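## Task

The north pallet sits toward the -y end of the track and goes on route E4. The south pallet sits toward the +y end and goes on route K9. Each case carries a label with its route code, either on the lid or on the side facing the track. On each pallet exactly one case is labeled with the other pallet's code. Exchange those two cases so that each ends on the pallet matching its code. Every case must finish lid up, and none may overhang its pallet's edge by more than about a finger's width. You may rest a case on the table beside the middle of the track along the way. A case that falls to the floor may be picked up again but must end lid up. Finish with both tools released and moved away. A case held in place only by the robot at the end does not count.

## Robot and tools

ROBOT. Two arms, left_arm and right_arm, each a UR20-type arm on its own carriage on one shared track along y at x = 0. left_rail carries left_arm on the +y half; its position_m range is 0.6 to 3 m. right_rail carries right_arm on the -y half; its range is -3 to -0.6 m. Each arm's base is at x = 0, y = its carriage position, z = 0.04 m, facing +x.

The tools are vacuum tools, not grippers. Each has four cups, 103 mm across, at x = ±62 mm. Channel a uses the cups at y = -104.5 mm, channel b those at +104.5 mm, measured in the cup point's own axes. The cups point along the cup point's +z.

WORLD FRAME. The frame is fixed to the table. z = 0 is the table top and +z is up. +x is the direction the arms face, +y is to their left, and y = 0 is the track's middle. The table starts at x = 0.50 and exists only for y from -0.90 to 0.90. Beyond that range the floor is 0.53 m lower. The north pallet is toward -y and is seen by cam_pallet_north. The south pallet is toward +y and is seen by cam_pallet_south. In both pallet images +y runs roughly rightward. The names left and right are just arm names, not image sides.

TOOL execute_actions(actions=[...]). Actions run in order. Each action can have:
- rows: up to 15 rows, each applied for one 1/30 s step. Every row is one flat list of 16 numbers in [-1, 1] covering both arms: left dx, dy, dz, rx, ry, rz, left suction_a, suction_b, then the same eight for the right arm.
- dx..rz: an offset, not a pose. It is measured in the cup point's own axes from the pose measured at the start of that action. For the first action of a call, the start is the last reported pose. Each row is measured from that same start, not from the previous row. Scale: 1.0 = 0.6 m or 180 degrees. rx, ry, rz together form one rotation vector.
- suction values: 1 turns a channel on, 0 turns it off (anything above 0.01 counts as on). A 0 is a real command, so repeat the current values to leave a channel unchanged.
- steps: 1 to 450, at least one per row, default 15. After the last row the arm keeps heading for that row's target.
- until: ends the action early. Examples: {"all":{"status":"ended"}}, {"any":{"status":"ended"}}, or a device field such as {"left_rail":{"position_status":["!=","moving"]}}. A numeric condition needs a comparison (=, !=, <, <=, >, >=).
- left_rail / right_rail: {"position_m": absolute target on the track, in m} and/or {"speed_m_s": 0.01 to 1, default 1, persists}, or {"stop": true}.
Any out-of-range value or unknown name refuses the whole call. An empty list just returns the state and images.

The controller clips each step's commanded pose to within 100 mm and 16 degrees of the measured pose. Joints are speed-limited, so a big move may be unfinished when the result arrives; send the rest in a later action. For gentle moves, ramp the offset up row by row, about 0.01 per row (6 mm per step).

CARRIAGES. Rows never move a carriage. Send position_m, then wait until its position_status is not moving, before aiming the tool at scene points. Carriage motion adds directly to the tool's y. Status values:
- done: the move finished.
- contact_stop: the carriage was blocked (about 970 N). Re-read position_m after it settles.
- time_out: the move overran its time. Look for what is holding it.
- stopped_with_arm: its own arm was held back. Send followable rows, then resend position_m.
- stopped_for_other_arm: the clearance check blocked it. Move the arms apart, wait 30 steps, then resend.
position_answer not_taken means the value was dropped, so resend it once the carriage stands.

RESULTS. For each arm you get the cup point position (m), quat wxyz and velocities. Printed positions can be off, more so at long reach. Other fields:
- Hand target: where the controller is driving the arm.
- Joint positions: rail, then six joints.
- Wrist force and Wrist torque: in the end effector's axes, with offset and noise; they saturate around 200 N.
- suction_measured_a / suction_measured_b: the vacuum level, 0 to 1. Airtight surfaces give 0.83 or more, cardboard leaks lower, and it takes about 1.3 s to settle.
- part_present_a / part_present_b: 1 when the level is above 0.09, back to 0 below 0.07.
- pose unreachable: the clearance check altered or blocked that arm's command.

GRIPPING. Press both cups of a channel fully flat on a smooth face; edges or gaps under a cup break the seal for both cups of that channel. Pull is about 381 N per cup at 0.7. The cups compress up to about 21 mm.

To release:
1. Lower the case in tiny steps until it just touches.
2. In one action, switch both channels off and back straight away.
If a cup seals to the table, switch that channel off.

While part_present is 1, the controller assumes an 11.5 kg load.

TOOL zoom_image(camera, region=[x0,y0,x1,y1]) gives a closer view, at most 504x504 px, of the latest image from cam_high, cam_low, cam_pallet_north, cam_pallet_south, cam_left_wrist or cam_right_wrist. Use it to read labels.

TOOL read_manual(section="licences") returns licence text only.

TOOL finished_scene(scene=1 or 2) ends the scene for good and reports success. Call it only after everything is released, clear and still.

AVOID:
- Arms or held cases striking or pressing on each other. A held case counts as part of its arm.
- Torque faults at joint load limits (elbow 394, wrist joints 97.3 N m) or 400 N force faults; either stops the arm for 10 s.
- Fast or off-centre carries that let cases slip.
- Knocking anything out of the work area, which fails the task.
- Leaving cases tilted or overhanging.
Handoff between tools: set the case down, switch the giver's suction off first, lift the giver clear, then switch the taker's suction on. Objects may occasionally be nudged by outside disturbances.

Each tool is called after "Emit:" as name([rows], argument=value, ...), one row to a line, values as JSON.

## Session

Emit:
execute_actions(actions=[])

Scene clock: 0.00 s.
left_arm: end_effector_position=(+0.8502, +2.0551, +0.4416) suction_measured_a=0.00 part_present_a=0 suction_measured_b=0.00 part_present_b=0 end_effector_quat_wxyz=(+0.000, +0.000, +1.000, -0.000) end_effector_velocity=(+0.000, -0.000, -0.000) end_effector_angular_velocity=(+0.000, +0.000, -0.000) | right_arm: end_effector_position=(+0.8498, -2.2479, +0.4389) suction_measured_a=0.00 part_present_a=0 suction_measured_b=0.00 part_present_b=0 end_effector_quat_wxyz=(-0.001, -0.000, +1.000, +0.001) end_effector_velocity=(-0.000, +0.000, +0.000) end_effector_angular_velocity=(-0.000, -0.000, +0.000)
Joint positions: left_arm=[ 2.056 -0.24  -1.499  2.091 -2.163 -1.571  1.332] | right_arm=[-2.25  -0.237 -1.497  2.092 -2.164 -1.57   1.333]
Joint velocities: left_arm=[ 0. -0.  0. -0.  0. -0.  0.] | right_arm=[ 0.  0. -0.  0. -0.  0. -0.]
Wrist force (N, on the end effector, along its own x y z axes, offset not removed): no reading
Wrist torque (N m, same axes, about the end effector's origin, offset not removed): no reading
Hand target (left_arm): +0.850, +2.055, +0.442; +0.000, +0.000, +1.000, -0.000
Hand target (right_arm): +0.850, -2.248, +0.439; -0.001, -0.000, +1.000, +0.001
left_rail: position_m=2.056 position_m_goal=2.056 speed_m_s=1.00 position_status=done position_answer=taken refusals=0
right_rail: position_m=-2.250 position_m_goal=-2.250 speed_m_s=1.00 position_status=done position_answer=taken refusals=0

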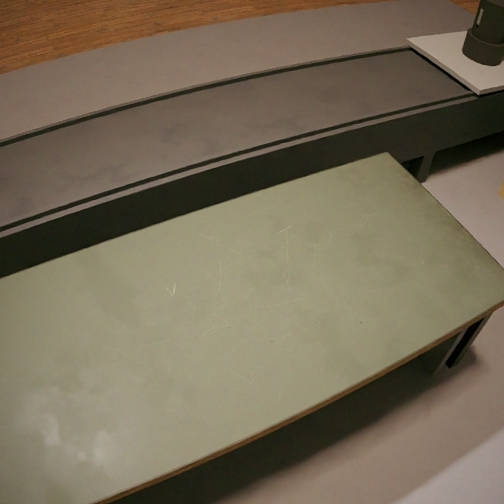

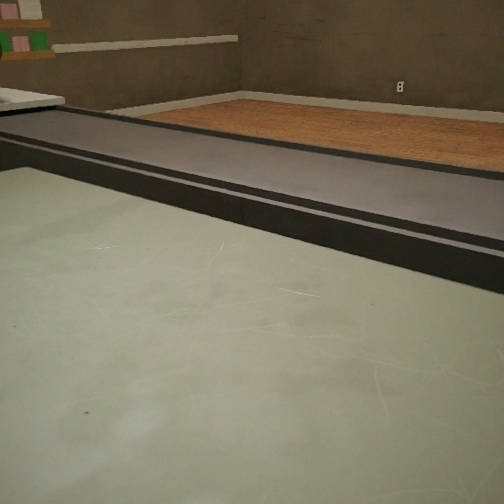

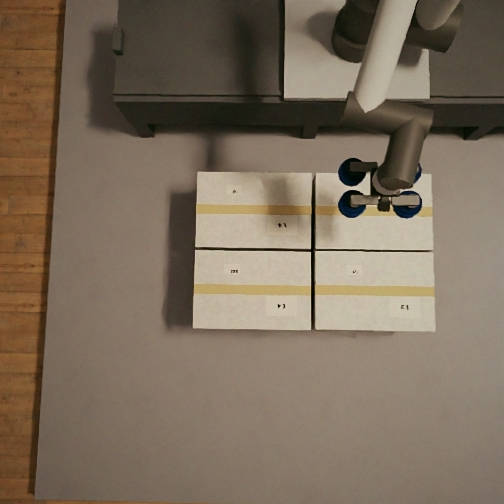

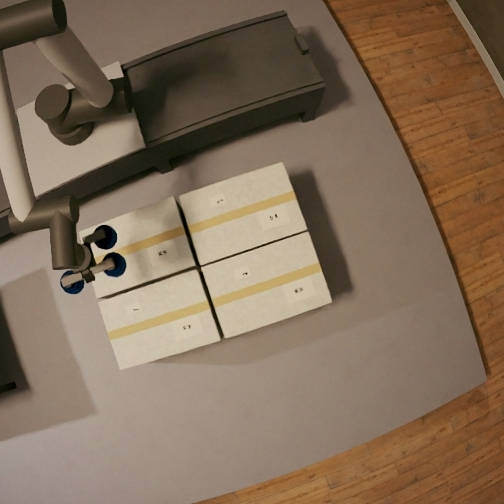

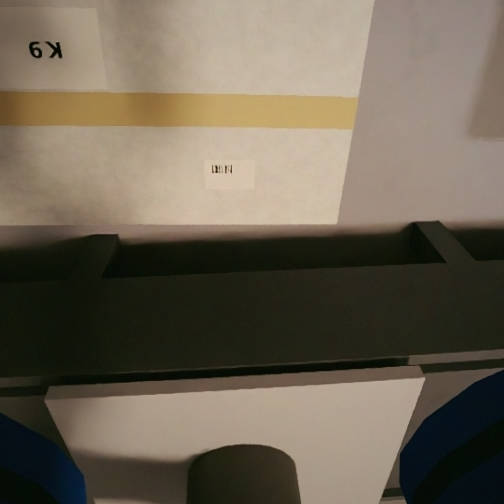

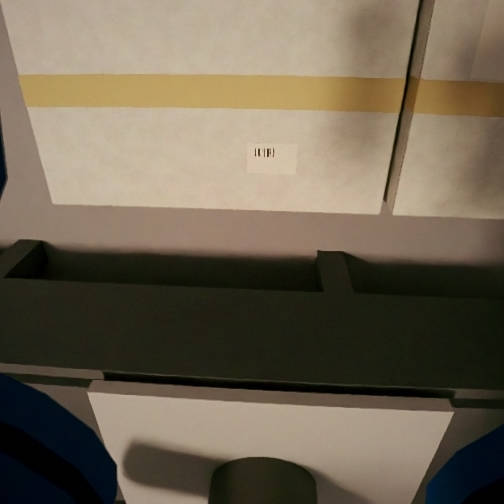

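Emit:
zoom_image(camera="cam_pallet_north", region=[180, 160, 450, 340])

Emit:
zoom_image(camera="cam_pallet_south", region=[70, 150, 340, 380])

Region (180, 160, 450, 340) of cam_pallet_north's 504x504 image, scaled by 1.867, with more detail than that image has.

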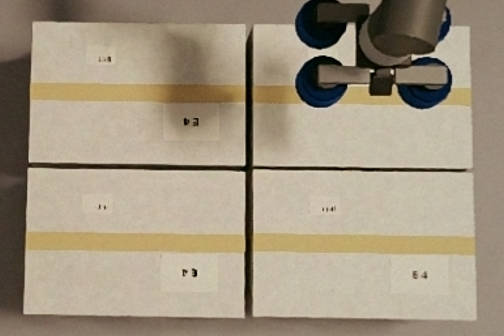

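Region (70, 150, 340, 380) of cam_pallet_south's 504x504 image, scaled by 1.867, with more detail than that image has; it fills the top 429 rows of this view, and the rest is white.

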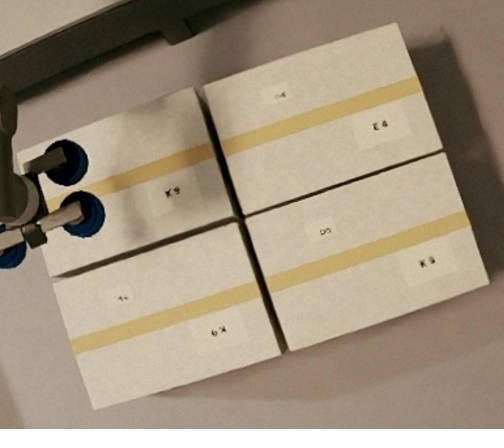

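Emit:
execute_actions([
  {"right_rail":{"position_m":-1.3},"left_rail":{"position_m":1.2},"steps":150,"until":{"all":{"status":"ended"}}},
])

Emit:
zoom_image(camera="cam_pallet_north", region=[180, 160, 450, 340])

Emit:
zoom_image(camera="cam_pallet_south", region=[60, 150, 340, 380])

Scene clock: 19.90 s.
left_arm: end_effector_position=(+0.8502, +1.1991, +0.4416) suction_measured_a=0.00 part_present_a=0 suction_measured_b=0.00 part_present_b=0 end_effector_quat_wxyz=(+0.000, +0.000, +1.000, -0.000) end_effector_velocity=(-0.000, +0.000, +0.000) end_effector_angular_velocity=(+0.000, -0.000, +0.000) | right_arm: end_effector_position=(+0.8498, -1.2982, +0.4389) suction_measured_a=0.00 part_present_a=0 suction_measured_b=0.00 part_present_b=0 end_effector_quat_wxyz=(-0.001, -0.000, +1.000, +0.001) end_effector_velocity=(+0.000, +0.002, -0.000) end_effector_angular_velocity=(-0.000, +0.000, -0.000)
Joint positions: left_arm=[ 1.2   -0.24  -1.499  2.091 -2.163 -1.571  1.332] | right_arm=[-1.3   -0.237 -1.497  2.092 -2.164 -1.57   1.333]
Joint velocities: left_arm=[ 0. -0. -0.  0.  0.  0. -0.] | right_arm=[ 0.002 -0.     0.    -0.     0.    -0.    -0.   ]
Wrist force (N, on the end effector, along its own x y z axes, offset not removed): left_arm=[2.9 2.0 0.1] | right_arm=[-4.4 4.0 3.8]
Wrist torque (N m, same axes, about the end effector's origin, offset not removed): left_arm=[-0.11 -0.04 -0.04] | right_arm=[0.43 0.79 0.27]
Hand target (left_arm): +0.850, +1.199, +0.442; +0.000, +0.000, +1.000, -0.000
Hand target (right_arm): +0.850, -1.298, +0.439; -0.001, -0.000, +1.000, +0.001
left_rail: position_m=1.200 position_m_goal=1.200 speed_m_s=1.00 position_status=done position_answer=taken refusals=0
right_rail: position_m=-1.300 position_m_goal=-1.300 speed_m_s=1.00 position_status=done position_answer=taken refusals=0
camera_calibration (this result's frames):
cam_left_wrist: T_world_to_cam=[[-0.0110025, -0.997121, 0.07502, 1.16899], [-0.820993, 0.051837, 0.56858, 0.402646], [-0.570832, -0.0553352, -0.8192, 1.00801], [0, 0, 0, 1]] pos_world=[0.918837, 1.20053, 0.509131]
cam_right_wrist: T_world_to_cam=[[0.00466406, -0.996776, -0.0800998, -1.25853], [-0.853688, -0.0456829, 0.518777, 0.461078], [-0.520764, 0.0659606, -0.851149, 0.999228], [0, 0, 0, 1]] pos_world=[0.919849, -1.29932, 0.510487]

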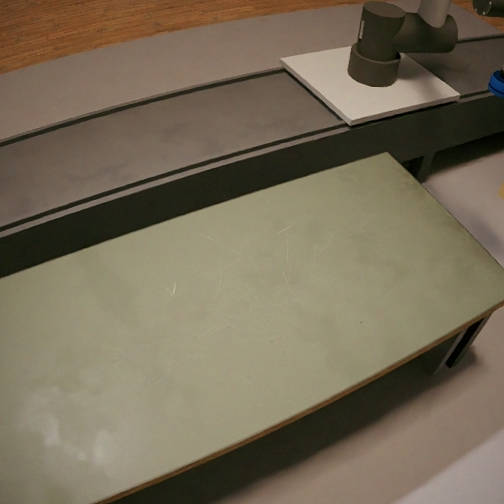

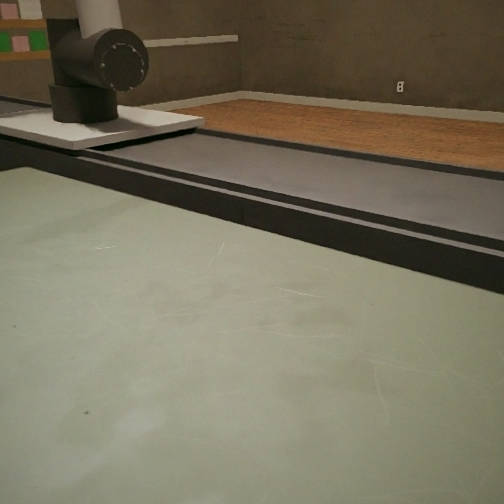

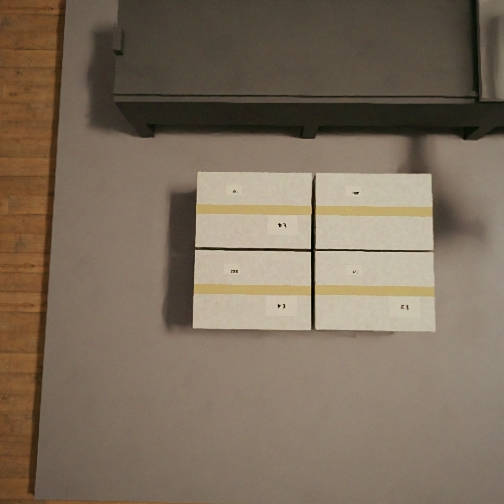

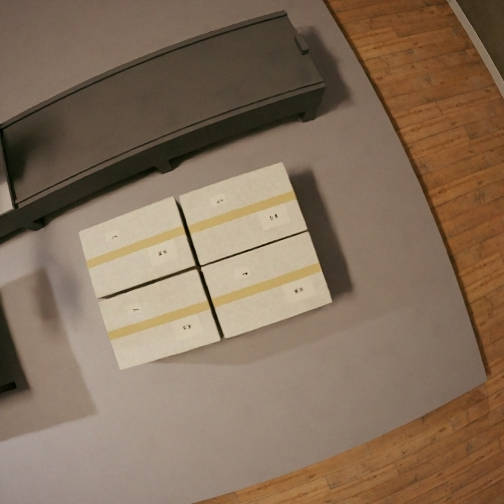

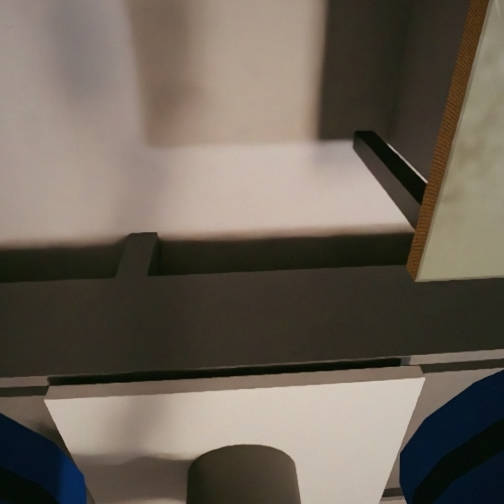

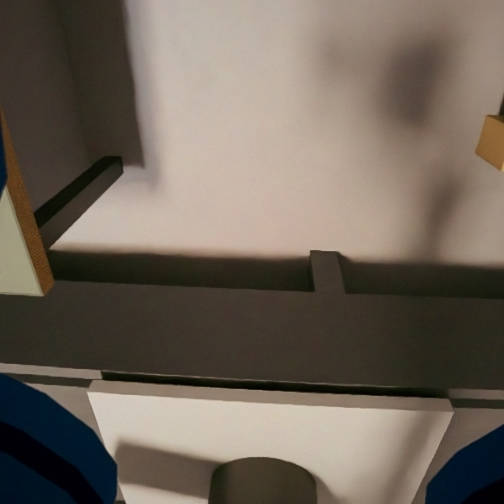

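Region (180, 160, 450, 340) of cam_pallet_north's 504x504 image, scaled by 1.867, with more detail than that image has.

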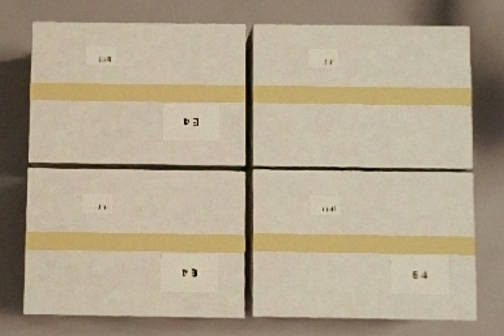

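Region (60, 150, 340, 380) of cam_pallet_south's 504x504 image, scaled by 1.800, with more detail than that image has; it fills the top 414 rows of this view, and the rest is white.

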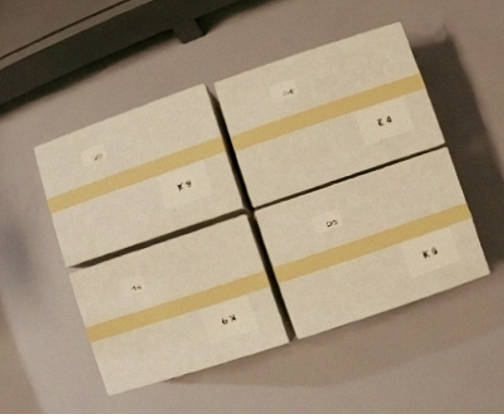

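Emit:
execute_actions([
  {"right_rail":{"position_m":-2.136},"left_rail":{"position_m":2.735},"rows":[[0.007,0,0.5,0,0,0,0,0,0.05,0,0.5,0,0,0,0,0]],"steps":150,"until":{"all":{"status":"ended"}}},
  {"rows":[[0,0,0.2,0,0,0,0,0,0,0,0.2,0,0,0,0,0]],"steps":40},
])

Scene clock: 44.23 s.
left_arm: end_effector_position=(+0.8467, +2.7342, +0.0211) suction_measured_a=0.00 part_present_a=0 suction_measured_b=0.00 part_present_b=0 end_effector_quat_wxyz=(+0.000, +0.000, +1.000, -0.000) end_effector_velocity=(+0.000, +0.000, -0.000) end_effector_angular_velocity=(+0.000, +0.000, +0.000) | right_arm: end_effector_position=(+0.8193, -2.1341, +0.0190) suction_measured_a=0.00 part_present_a=0 suction_measured_b=0.00 part_present_b=0 end_effector_quat_wxyz=(-0.001, -0.000, +1.000, +0.001) end_effector_velocity=(+0.000, +0.000, -0.000) end_effector_angular_velocity=(+0.000, +0.000, +0.000)
Joint positions: left_arm=[ 2.735 -0.241 -1.014  2.296 -2.854 -1.571  1.33 ] | right_arm=[-2.136 -0.246 -1.023  2.335 -2.881 -1.57   1.324]
Joint velocities: left_arm=[ 0.  0.  0. -0. -0.  0.  0.] | right_arm=[ 0.  0.  0. -0. -0. -0.  0.]
Wrist force (N, on the end effector, along its own x y z axes, offset not removed): left_arm=[3.6 -0.6 -0.4] | right_arm=[-3.1 -1.8 -6.4]
Wrist torque (N m, same axes, about the end effector's origin, offset not removed): left_arm=[-0.49 -0.16 -0.07] | right_arm=[-0.25 0.59 0.28]
Hand target (left_arm): +0.847, +2.734, +0.021; +0.000, +0.000, +1.000, -0.000
Hand target (right_arm): +0.819, -2.134, +0.019; -0.001, -0.000, +1.000, +0.001
Off the commanded pose (left_arm): 0.000 m, 0 deg.
Off the commanded pose (right_arm): 0.000 m, 0 deg.
left_rail: position_m=2.735 position_m_goal=2.735 speed_m_s=1.00 position_status=done position_answer=taken refusals=0
right_rail: position_m=-2.136 position_m_goal=-2.136 speed_m_s=1.00 position_status=done position_answer=taken refusals=0
camera_calibration (this result's frames):
cam_left_wrist: T_world_to_cam=[[-0.010886, -0.997126, 0.0749799, 2.73113], [-0.820999, 0.0517182, 0.568582, 0.559665], [-0.570825, -0.0553688, -0.819202, 0.74663], [0, 0, 0, 1]] pos_world=[0.915411, 2.73567, 0.0886461]
cam_right_wrist: T_world_to_cam=[[0.00473638, -0.996771, -0.0801516, -2.1253], [-0.853693, -0.0457707, 0.518761, 0.614524], [-0.520755, 0.0659679, -0.851154, 0.681136], [0, 0, 0, 1]] pos_world=[0.889386, -2.13525, 0.0906143]

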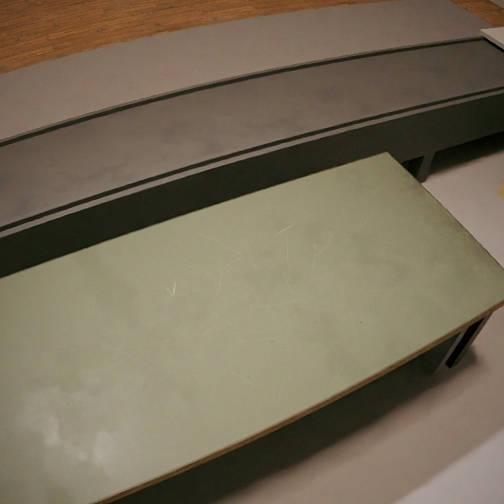

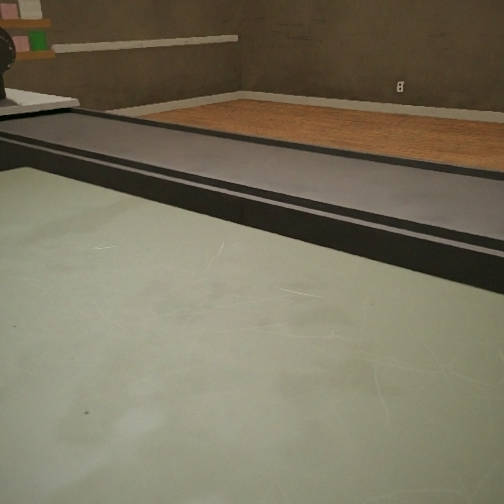

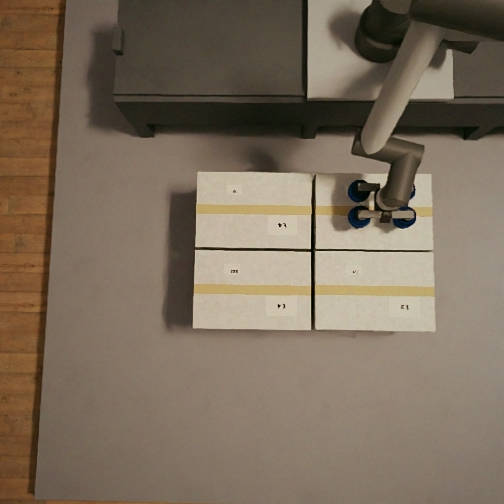

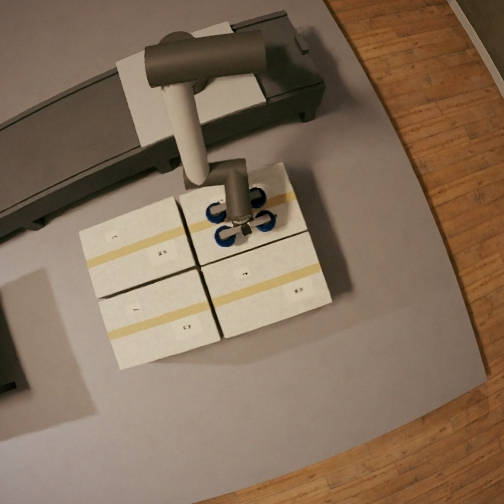

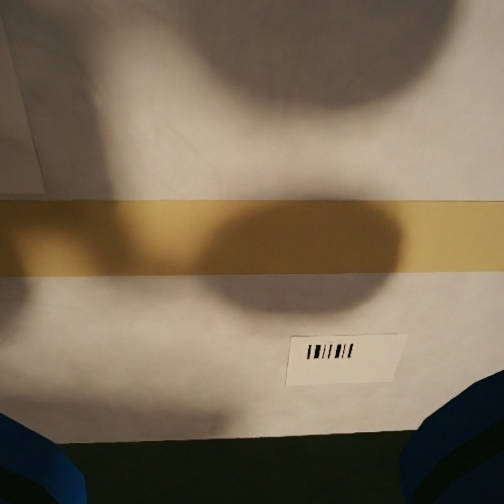

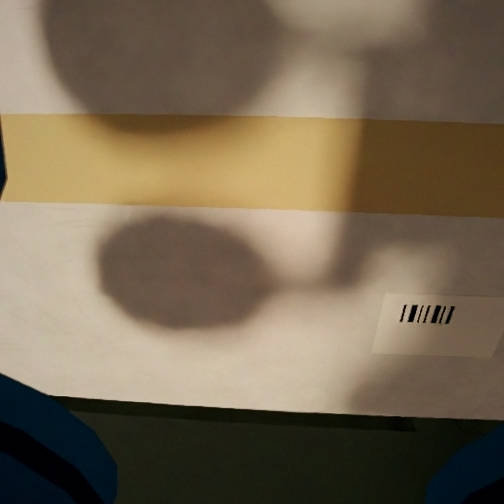

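Emit:
execute_actions([
  {"rows":[[0.07,0,0.15,0,0,0,1,1,-0.015,0,0.15,0,0,0,1,1]],"steps":30},
  {"rows":[[0,0,0.02,0,0,0,1,1,0,0,0.02,0,0,0,1,1],[0,0,0.04,0,0,0,1,1,0,0,0.04,0,0,0,1,1],[0,0,0.055,0,0,0,1,1,0,0,0.055,0,0,0,1,1]],"steps":60},
])

Scene clock: 58.97 s.
left_arm: end_effector_position=(+0.8049, +2.7341, -0.1021) suction_measured_a=0.83 part_present_a=1 suction_measured_b=0.83 part_present_b=1 end_effector_quat_wxyz=(+0.000, +0.000, +1.000, -0.000) end_effector_velocity=(+0.000, +0.000, -0.000) end_effector_angular_velocity=(-0.000, +0.000, +0.000) | right_arm: end_effector_position=(+0.8282, -2.1341, -0.1039) suction_measured_a=0.90 part_present_a=1 suction_measured_b=0.90 part_present_b=1 end_effector_quat_wxyz=(-0.001, -0.000, +1.000, +0.001) end_effector_velocity=(-0.000, -0.000, -0.000) end_effector_angular_velocity=(-0.000, +0.000, -0.000)
Joint positions: left_arm=[ 2.735 -0.253 -0.832  2.349 -3.088 -1.571  1.318] | right_arm=[-2.136 -0.243 -0.827  2.314 -3.055 -1.57   1.327]
Joint velocities: left_arm=[ 0.  0.  0. -0.  0. -0. -0.] | right_arm=[ 0. -0.  0. -0. -0. -0. -0.]
Wrist force (N, on the end effector, along its own x y z axes, offset not removed): left_arm=[-0.4 2.0 55.3] | right_arm=[-1.4 -3.8 18.0]
Wrist torque (N m, same axes, about the end effector's origin, offset not removed): left_arm=[-5.04 -2.40 -0.22] | right_arm=[-7.72 -0.38 0.19]
Hand target (left_arm): +0.805, +2.734, -0.102; +0.000, +0.000, +1.000, -0.000
Hand target (right_arm): +0.828, -2.134, -0.104; -0.001, -0.000, +1.000, +0.001
Off the commanded pose (left_arm): 0.000 m, 0 deg.
Off the commanded pose (right_arm): 0.000 m, 0 deg.
left_rail: position_m=2.735 position_m_goal=2.735 speed_m_s=1.00 position_status=done position_answer=taken refusals=0
right_rail: position_m=-2.136 position_m_goal=-2.136 speed_m_s=1.00 position_status=done position_answer=taken refusals=0
camera_calibration (this result's frames):
cam_left_wrist: T_world_to_cam=[[-0.0108789, -0.997125, 0.0749915, 2.73982], [-0.82099, 0.05172, 0.568595, 0.595358], [-0.570839, -0.0553816, -0.819192, 0.6219], [0, 0, 0, 1]] pos_world=[0.873594, 2.7356, -0.0345253]
cam_right_wrist: T_world_to_cam=[[0.00471423, -0.996778, -0.080068, -2.13517], [-0.853687, -0.0457091, 0.518776, 0.68598], [-0.520765, 0.0659074, -0.851152, 0.581019], [0, 0, 0, 1]] pos_world=[0.898253, -2.13523, -0.0322927]

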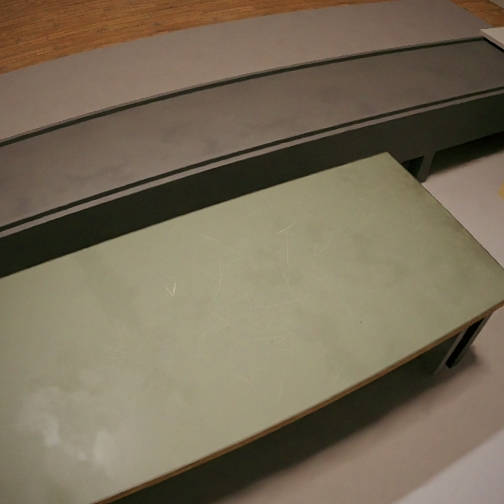

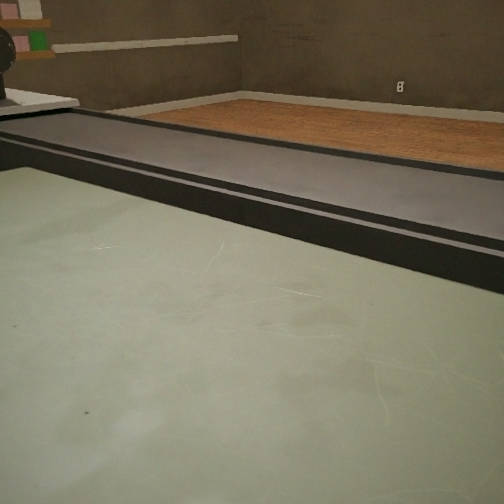

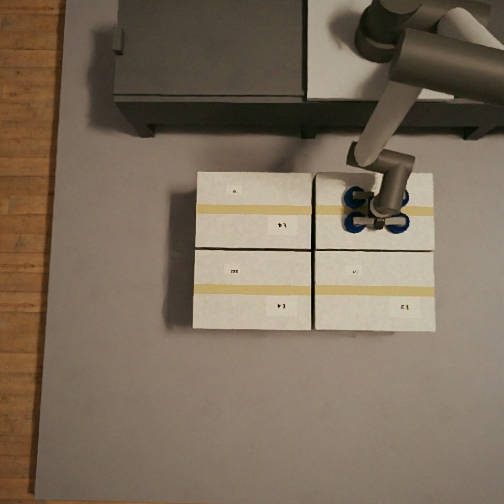

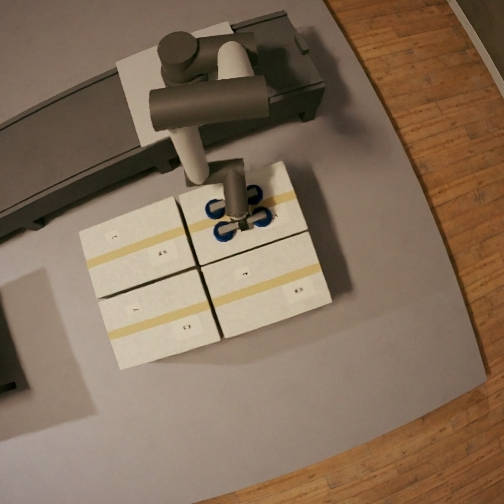

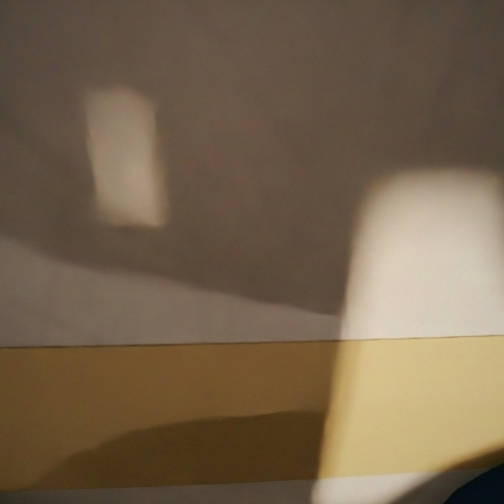

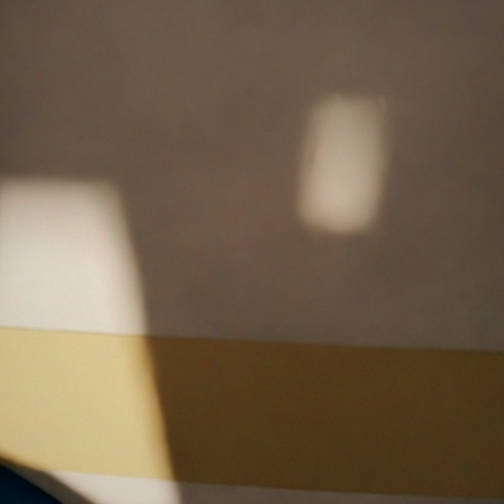

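Emit:
execute_actions([
  {"rows":[[0,0,-0.02,0,0,0,1,1,0,0,-0.02,0,0,0,1,1],[0,0,-0.05,0,0,0,1,1,0,0,-0.05,0,0,0,1,1],[0,0,-0.1,0,0,0,1,1,0,0,-0.1,0,0,0,1,1],[0,0,-0.16,0,0,0,1,1,0,0,-0.16,0,0,0,1,1],[0,0,-0.92,0,0,0,1,1,0,0,-0.92,0,0,0,1,1]],"steps":110},
  {"right_rail":{"position_m":-0.8,"speed_m_s":0.7},"left_rail":{"position_m":0.8,"speed_m_s":0.7},"steps":200,"until":{"all":{"status":"ended"}}},
])

Scene clock: 71.50 s.
left_arm: end_effector_position=(+0.8040, +0.7991, +0.4506) suction_measured_a=0.83 part_present_a=1 suction_measured_b=0.83 part_present_b=1 end_effector_quat_wxyz=(+0.000, +0.000, +1.000, -0.000) end_effector_velocity=(+0.001, +0.002, -0.000) end_effector_angular_velocity=(+0.008, -0.002, +0.000) | right_arm: end_effector_position=(+0.8288, -0.7980, +0.4480) suction_measured_a=0.90 part_present_a=1 suction_measured_b=0.90 part_present_b=1 end_effector_quat_wxyz=(-0.001, -0.000, +1.000, +0.001) end_effector_velocity=(+0.000, +0.000, +0.000) end_effector_angular_velocity=(+0.000, -0.000, -0.000)
Joint positions: left_arm=[ 0.8   -0.254 -1.56   2.14  -2.152 -1.571  1.318] | right_arm=[-0.8   -0.243 -1.528  2.111 -2.151 -1.57   1.327]
Joint velocities: left_arm=[-0.     0.    -0.     0.    -0.     0.009  0.   ] | right_arm=[ 0. -0. -0. -0. -0.  0.  0.]
Wrist force (N, on the end effector, along its own x y z axes, offset not removed): left_arm=[5.7 -19.6 51.3] | right_arm=[-0.7 1.2 16.1]
Wrist torque (N m, same axes, about the end effector's origin, offset not removed): left_arm=[-2.16 -2.87 -0.38] | right_arm=[-7.19 -0.52 0.33]
Hand target (left_arm): +0.804, +0.799, +0.451; +0.000, +0.000, +1.000, -0.000
Hand target (right_arm): +0.829, -0.798, +0.448; -0.001, -0.000, +1.000, +0.001
Off the commanded pose (left_arm): 0.001 m, 0 deg.
Off the commanded pose (right_arm): 0.001 m, 0 deg.
left_rail: position_m=0.800 position_m_goal=0.800 speed_m_s=0.70 position_status=done position_answer=taken refusals=0
right_rail: position_m=-0.800 position_m_goal=-0.800 speed_m_s=0.70 position_status=done position_answer=taken refusals=0
camera_calibration (this result's frames):
cam_left_wrist: T_world_to_cam=[[-0.0109757, -0.997124, 0.074991, 0.768932], [-0.820969, 0.051801, 0.568618, 0.380318], [-0.570867, -0.0553242, -0.819176, 0.966904], [0, 0, 0, 1]] pos_world=[0.872643, 0.800513, 0.518146]
cam_right_wrist: T_world_to_cam=[[0.00472377, -0.99678, -0.0800401, -0.75924], [-0.853693, -0.045702, 0.518768, 0.461236], [-0.520755, 0.0658792, -0.85116, 0.962992], [0, 0, 0, 1]] pos_world=[0.898823, -0.799158, 0.519617]

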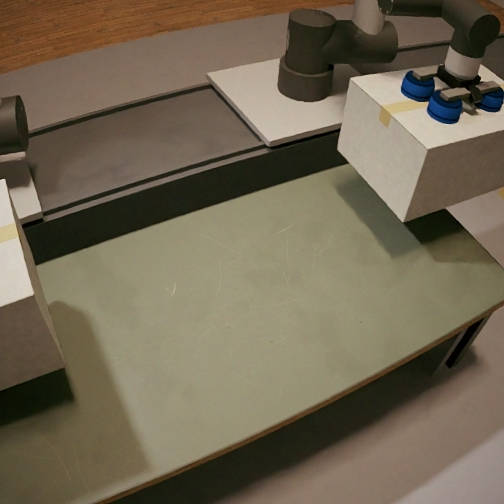

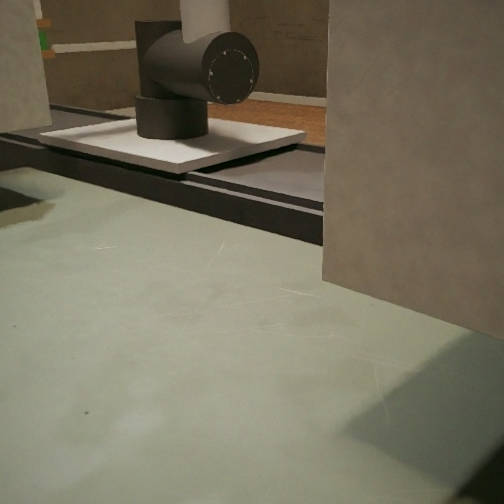

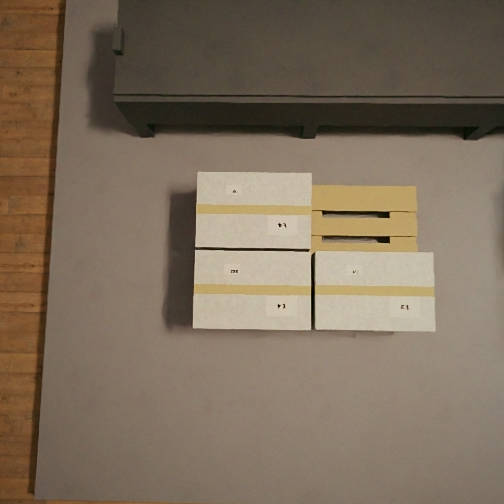

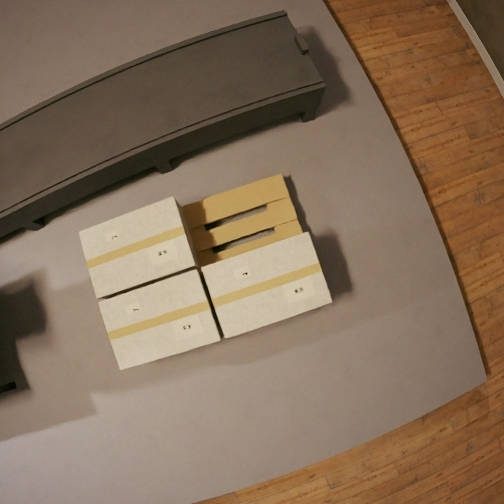

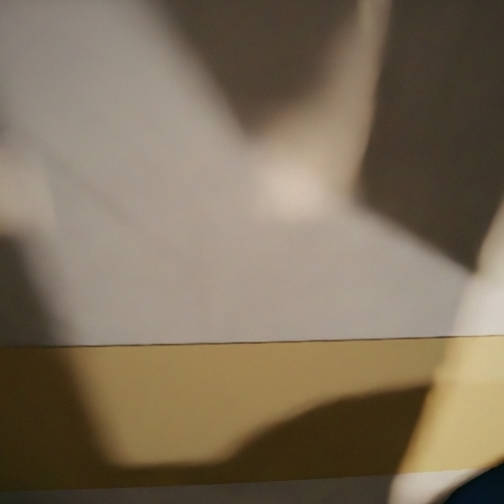

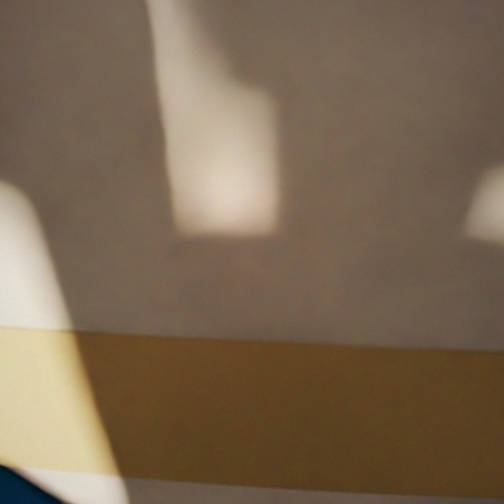

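Emit:
execute_actions([
  {"rows":[[0,-0.05,0,0,0,0,1,1,0,0.05,0,0,0,0,1,1],[0,-0.12,0,0,0,0,1,1,0,0.12,0,0,0,0,1,1],[0,-0.2,0,0,0,0,1,1,0,0.2,0,0,0,0,1,1],[0,-0.667,0,0,0,0,1,1,0,0.667,0,0,0,0,1,1]],"steps":80},
  {"rows":[[0,0,0.05,0,0,0,1,1,0,0,0.05,0,0,0,1,1],[0,0,0.1,0,0,0,1,1,0,0,0.1,0,0,0,1,1],[0,0,0.2,0,0,0,1,1,0,0,0.2,0,0,0,1,1]],"steps":45},
])

Scene clock: 81.60 s.
left_arm: end_effector_position=(+0.8038, +0.3989, +0.3306) suction_measured_a=0.83 part_present_a=1 suction_measured_b=0.83 part_present_b=1 end_effector_quat_wxyz=(+0.000, +0.000, +1.000, -0.000) end_effector_velocity=(+0.000, +0.000, -0.000) end_effector_angular_velocity=(+0.000, +0.000, +0.000) | right_arm: end_effector_position=(+0.8278, -0.3982, +0.3279) suction_measured_a=0.90 part_present_a=1 suction_measured_b=0.90 part_present_b=1 end_effector_quat_wxyz=(-0.001, -0.000, +1.000, +0.000) end_effector_velocity=(-0.000, +0.000, -0.000) end_effector_angular_velocity=(-0.000, +0.000, -0.000)
Joint positions: left_arm=[ 0.8   -0.689 -1.354  2.109 -2.326 -1.571  0.883] | right_arm=[-0.8    0.231 -1.329  2.079 -2.319 -1.57   1.801]
Joint velocities: left_arm=[ 0.  0.  0.  0. -0.  0. -0.] | right_arm=[ 0.  0.  0.  0. -0.  0.  0.]
Wrist force (N, on the end effector, along its own x y z axes, offset not removed): left_arm=[2.1 0.6 56.4] | right_arm=[-2.7 0.0 14.0]
Wrist torque (N m, same axes, about the end effector's origin, offset not removed): left_arm=[-5.06 -2.57 -0.12] | right_arm=[-7.31 -0.17 0.20]
Hand target (left_arm): +0.804, +0.399, +0.331; +0.000, +0.000, +1.000, -0.000
Hand target (right_arm): +0.828, -0.398, +0.328; -0.001, -0.000, +1.000, +0.000
Off the commanded pose (left_arm): 0.000 m, 0 deg.
Off the commanded pose (right_arm): 0.000 m, 0 deg.
left_rail: position_m=0.800 position_m_goal=0.800 speed_m_s=0.70 position_status=done position_answer=taken refusals=0
right_rail: position_m=-0.800 position_m_goal=-0.800 speed_m_s=0.70 position_status=done position_answer=taken refusals=0
camera_calibration (this result's frames):
cam_left_wrist: T_world_to_cam=[[-0.0109579, -0.997108, 0.0752065, 0.378782], [-0.820823, 0.0519235, 0.568818, 0.468879], [-0.571078, -0.0554982, -0.819018, 0.846533], [0, 0, 0, 1]] pos_world=[0.872454, 0.400322, 0.398132]
cam_right_wrist: T_world_to_cam=[[0.00468646, -0.99686, -0.079046, -0.370597], [-0.853441, -0.0451843, 0.519227, 0.540848], [-0.521168, 0.0650278, -0.850973, 0.833873], [0, 0, 0, 1]] pos_world=[0.897906, -0.39922, 0.399486]

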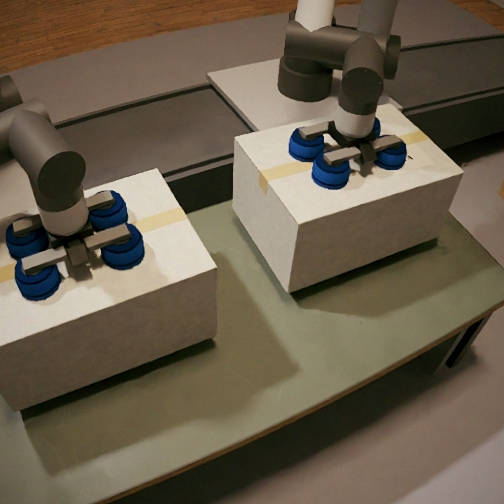

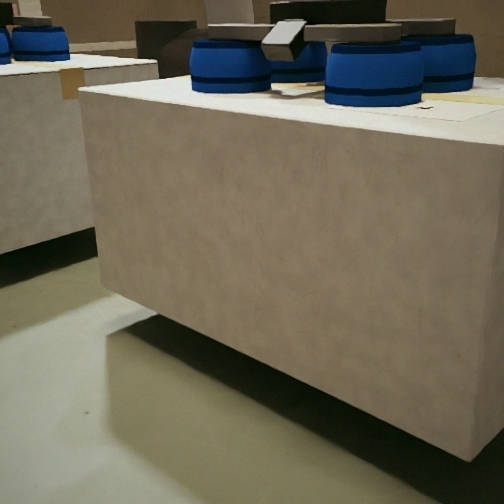

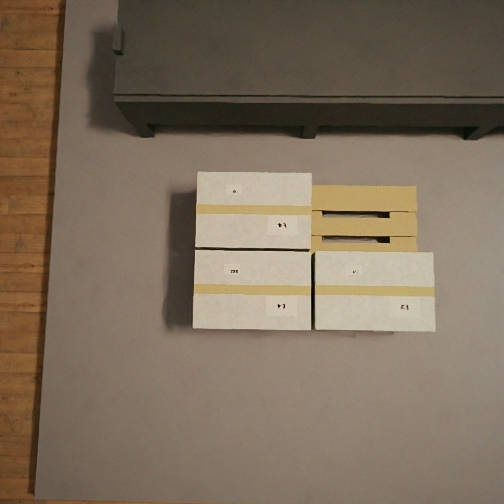

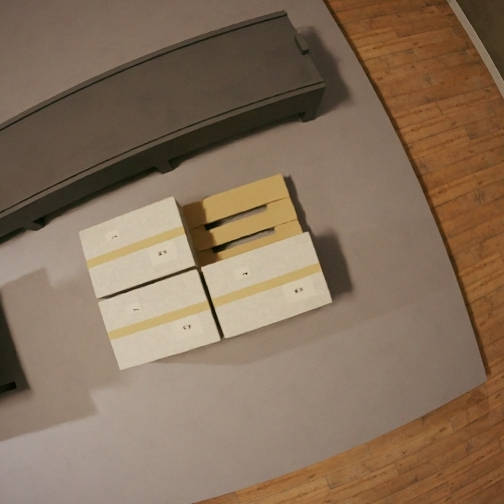

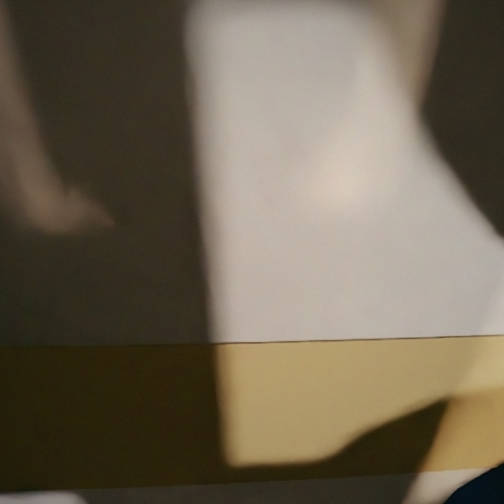

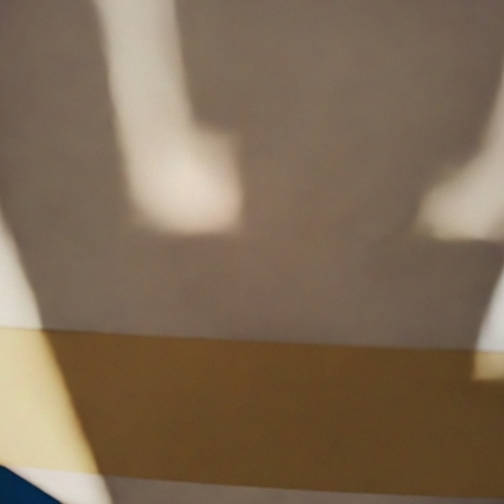

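Emit:
execute_actions([
  {"rows":[[0,0,0.02,0,0,0,1,1,0,0,0.02,0,0,0,1,1],[0,0,0.04,0,0,0,1,1,0,0,0.04,0,0,0,1,1],[0,0,0.06,0,0,0,1,1,0,0,0.06,0,0,0,1,1]],"steps":30},
])

Scene clock: 87.33 s.
left_arm: end_effector_position=(+0.8038, +0.3988, +0.2946) suction_measured_a=0.83 part_present_a=1 suction_measured_b=0.83 part_present_b=1 end_effector_quat_wxyz=(+0.000, +0.000, +1.000, -0.000) end_effector_velocity=(-0.000, +0.000, -0.000) end_effector_angular_velocity=(+0.000, +0.000, -0.000) | right_arm: end_effector_position=(+0.8278, -0.3982, +0.2920) suction_measured_a=0.90 part_present_a=1 suction_measured_b=0.90 part_present_b=1 end_effector_quat_wxyz=(-0.001, -0.000, +1.000, +0.000) end_effector_velocity=(-0.000, -0.000, -0.000) end_effector_angular_velocity=(-0.000, +0.000, +0.000)
Joint positions: left_arm=[ 0.8   -0.688 -1.319  2.131 -2.383 -1.571  0.883] | right_arm=[-0.8    0.231 -1.296  2.101 -2.374 -1.57   1.801]
Joint velocities: left_arm=[ 0.  0.  0.  0. -0. -0.  0.] | right_arm=[ 0.  0.  0.  0. -0. -0. -0.]
Wrist force (N, on the end effector, along its own x y z axes, offset not removed): left_arm=[0.5 -1.9 56.1] | right_arm=[-0.5 0.4 19.1]
Wrist torque (N m, same axes, about the end effector's origin, offset not removed): left_arm=[-5.36 -2.52 -0.17] | right_arm=[-7.26 -0.62 0.11]
Hand target (left_arm): +0.804, +0.399, +0.295; +0.000, +0.000, +1.000, -0.000
Hand target (right_arm): +0.828, -0.398, +0.292; -0.001, -0.000, +1.000, +0.000
Off the commanded pose (left_arm): 0.000 m, 0 deg.
Off the commanded pose (right_arm): 0.000 m, 0 deg.
left_rail: position_m=0.800 position_m_goal=0.800 speed_m_s=0.70 position_status=done position_answer=taken refusals=0
right_rail: position_m=-0.800 position_m_goal=-0.800 speed_m_s=0.70 position_status=done position_answer=taken refusals=0
camera_calibration (this result's frames):
cam_left_wrist: T_world_to_cam=[[-0.0109549, -0.997109, 0.0751962, 0.381459], [-0.820837, 0.0519137, 0.568798, 0.489434], [-0.571057, -0.0554927, -0.819032, 0.81707], [0, 0, 0, 1]] pos_world=[0.872519, 0.40029, 0.362133]
cam_right_wrist: T_world_to_cam=[[0.00468423, -0.996858, -0.0790743, -0.373423], [-0.853443, -0.0451969, 0.519222, 0.55948], [-0.521164, 0.0650533, -0.850973, 0.803255], [0, 0, 0, 1]] pos_world=[0.897862, -0.399217, 0.363526]

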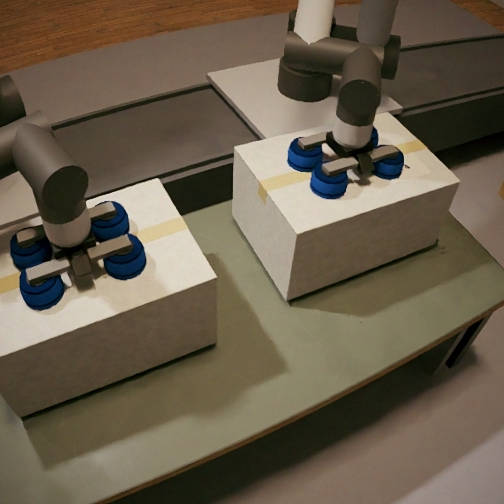

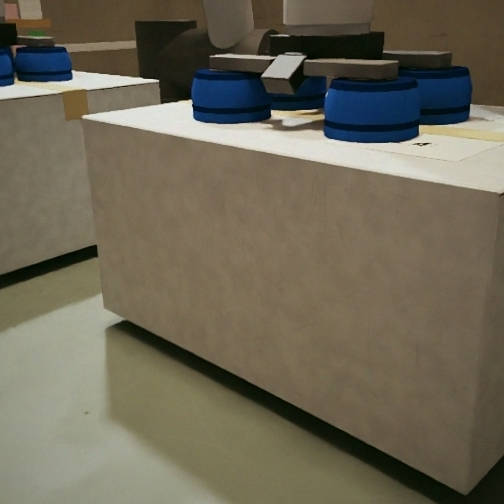

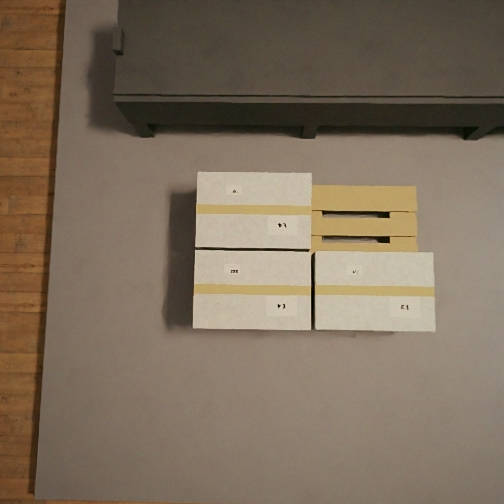

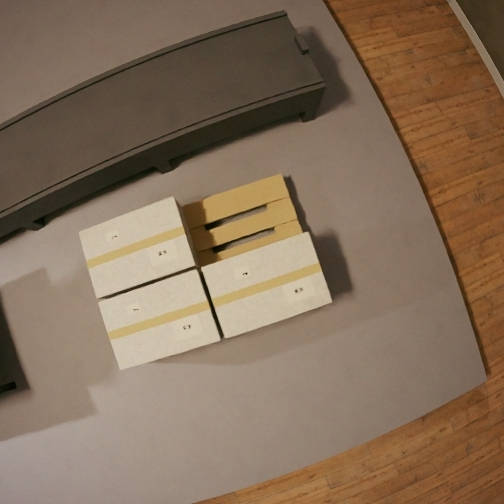

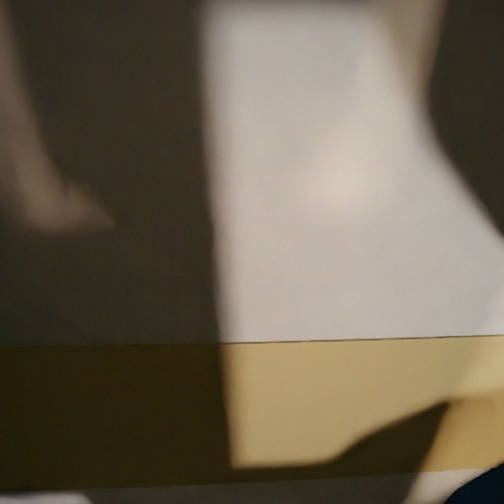

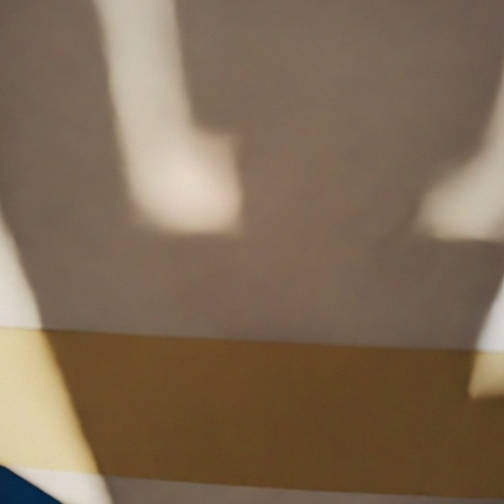

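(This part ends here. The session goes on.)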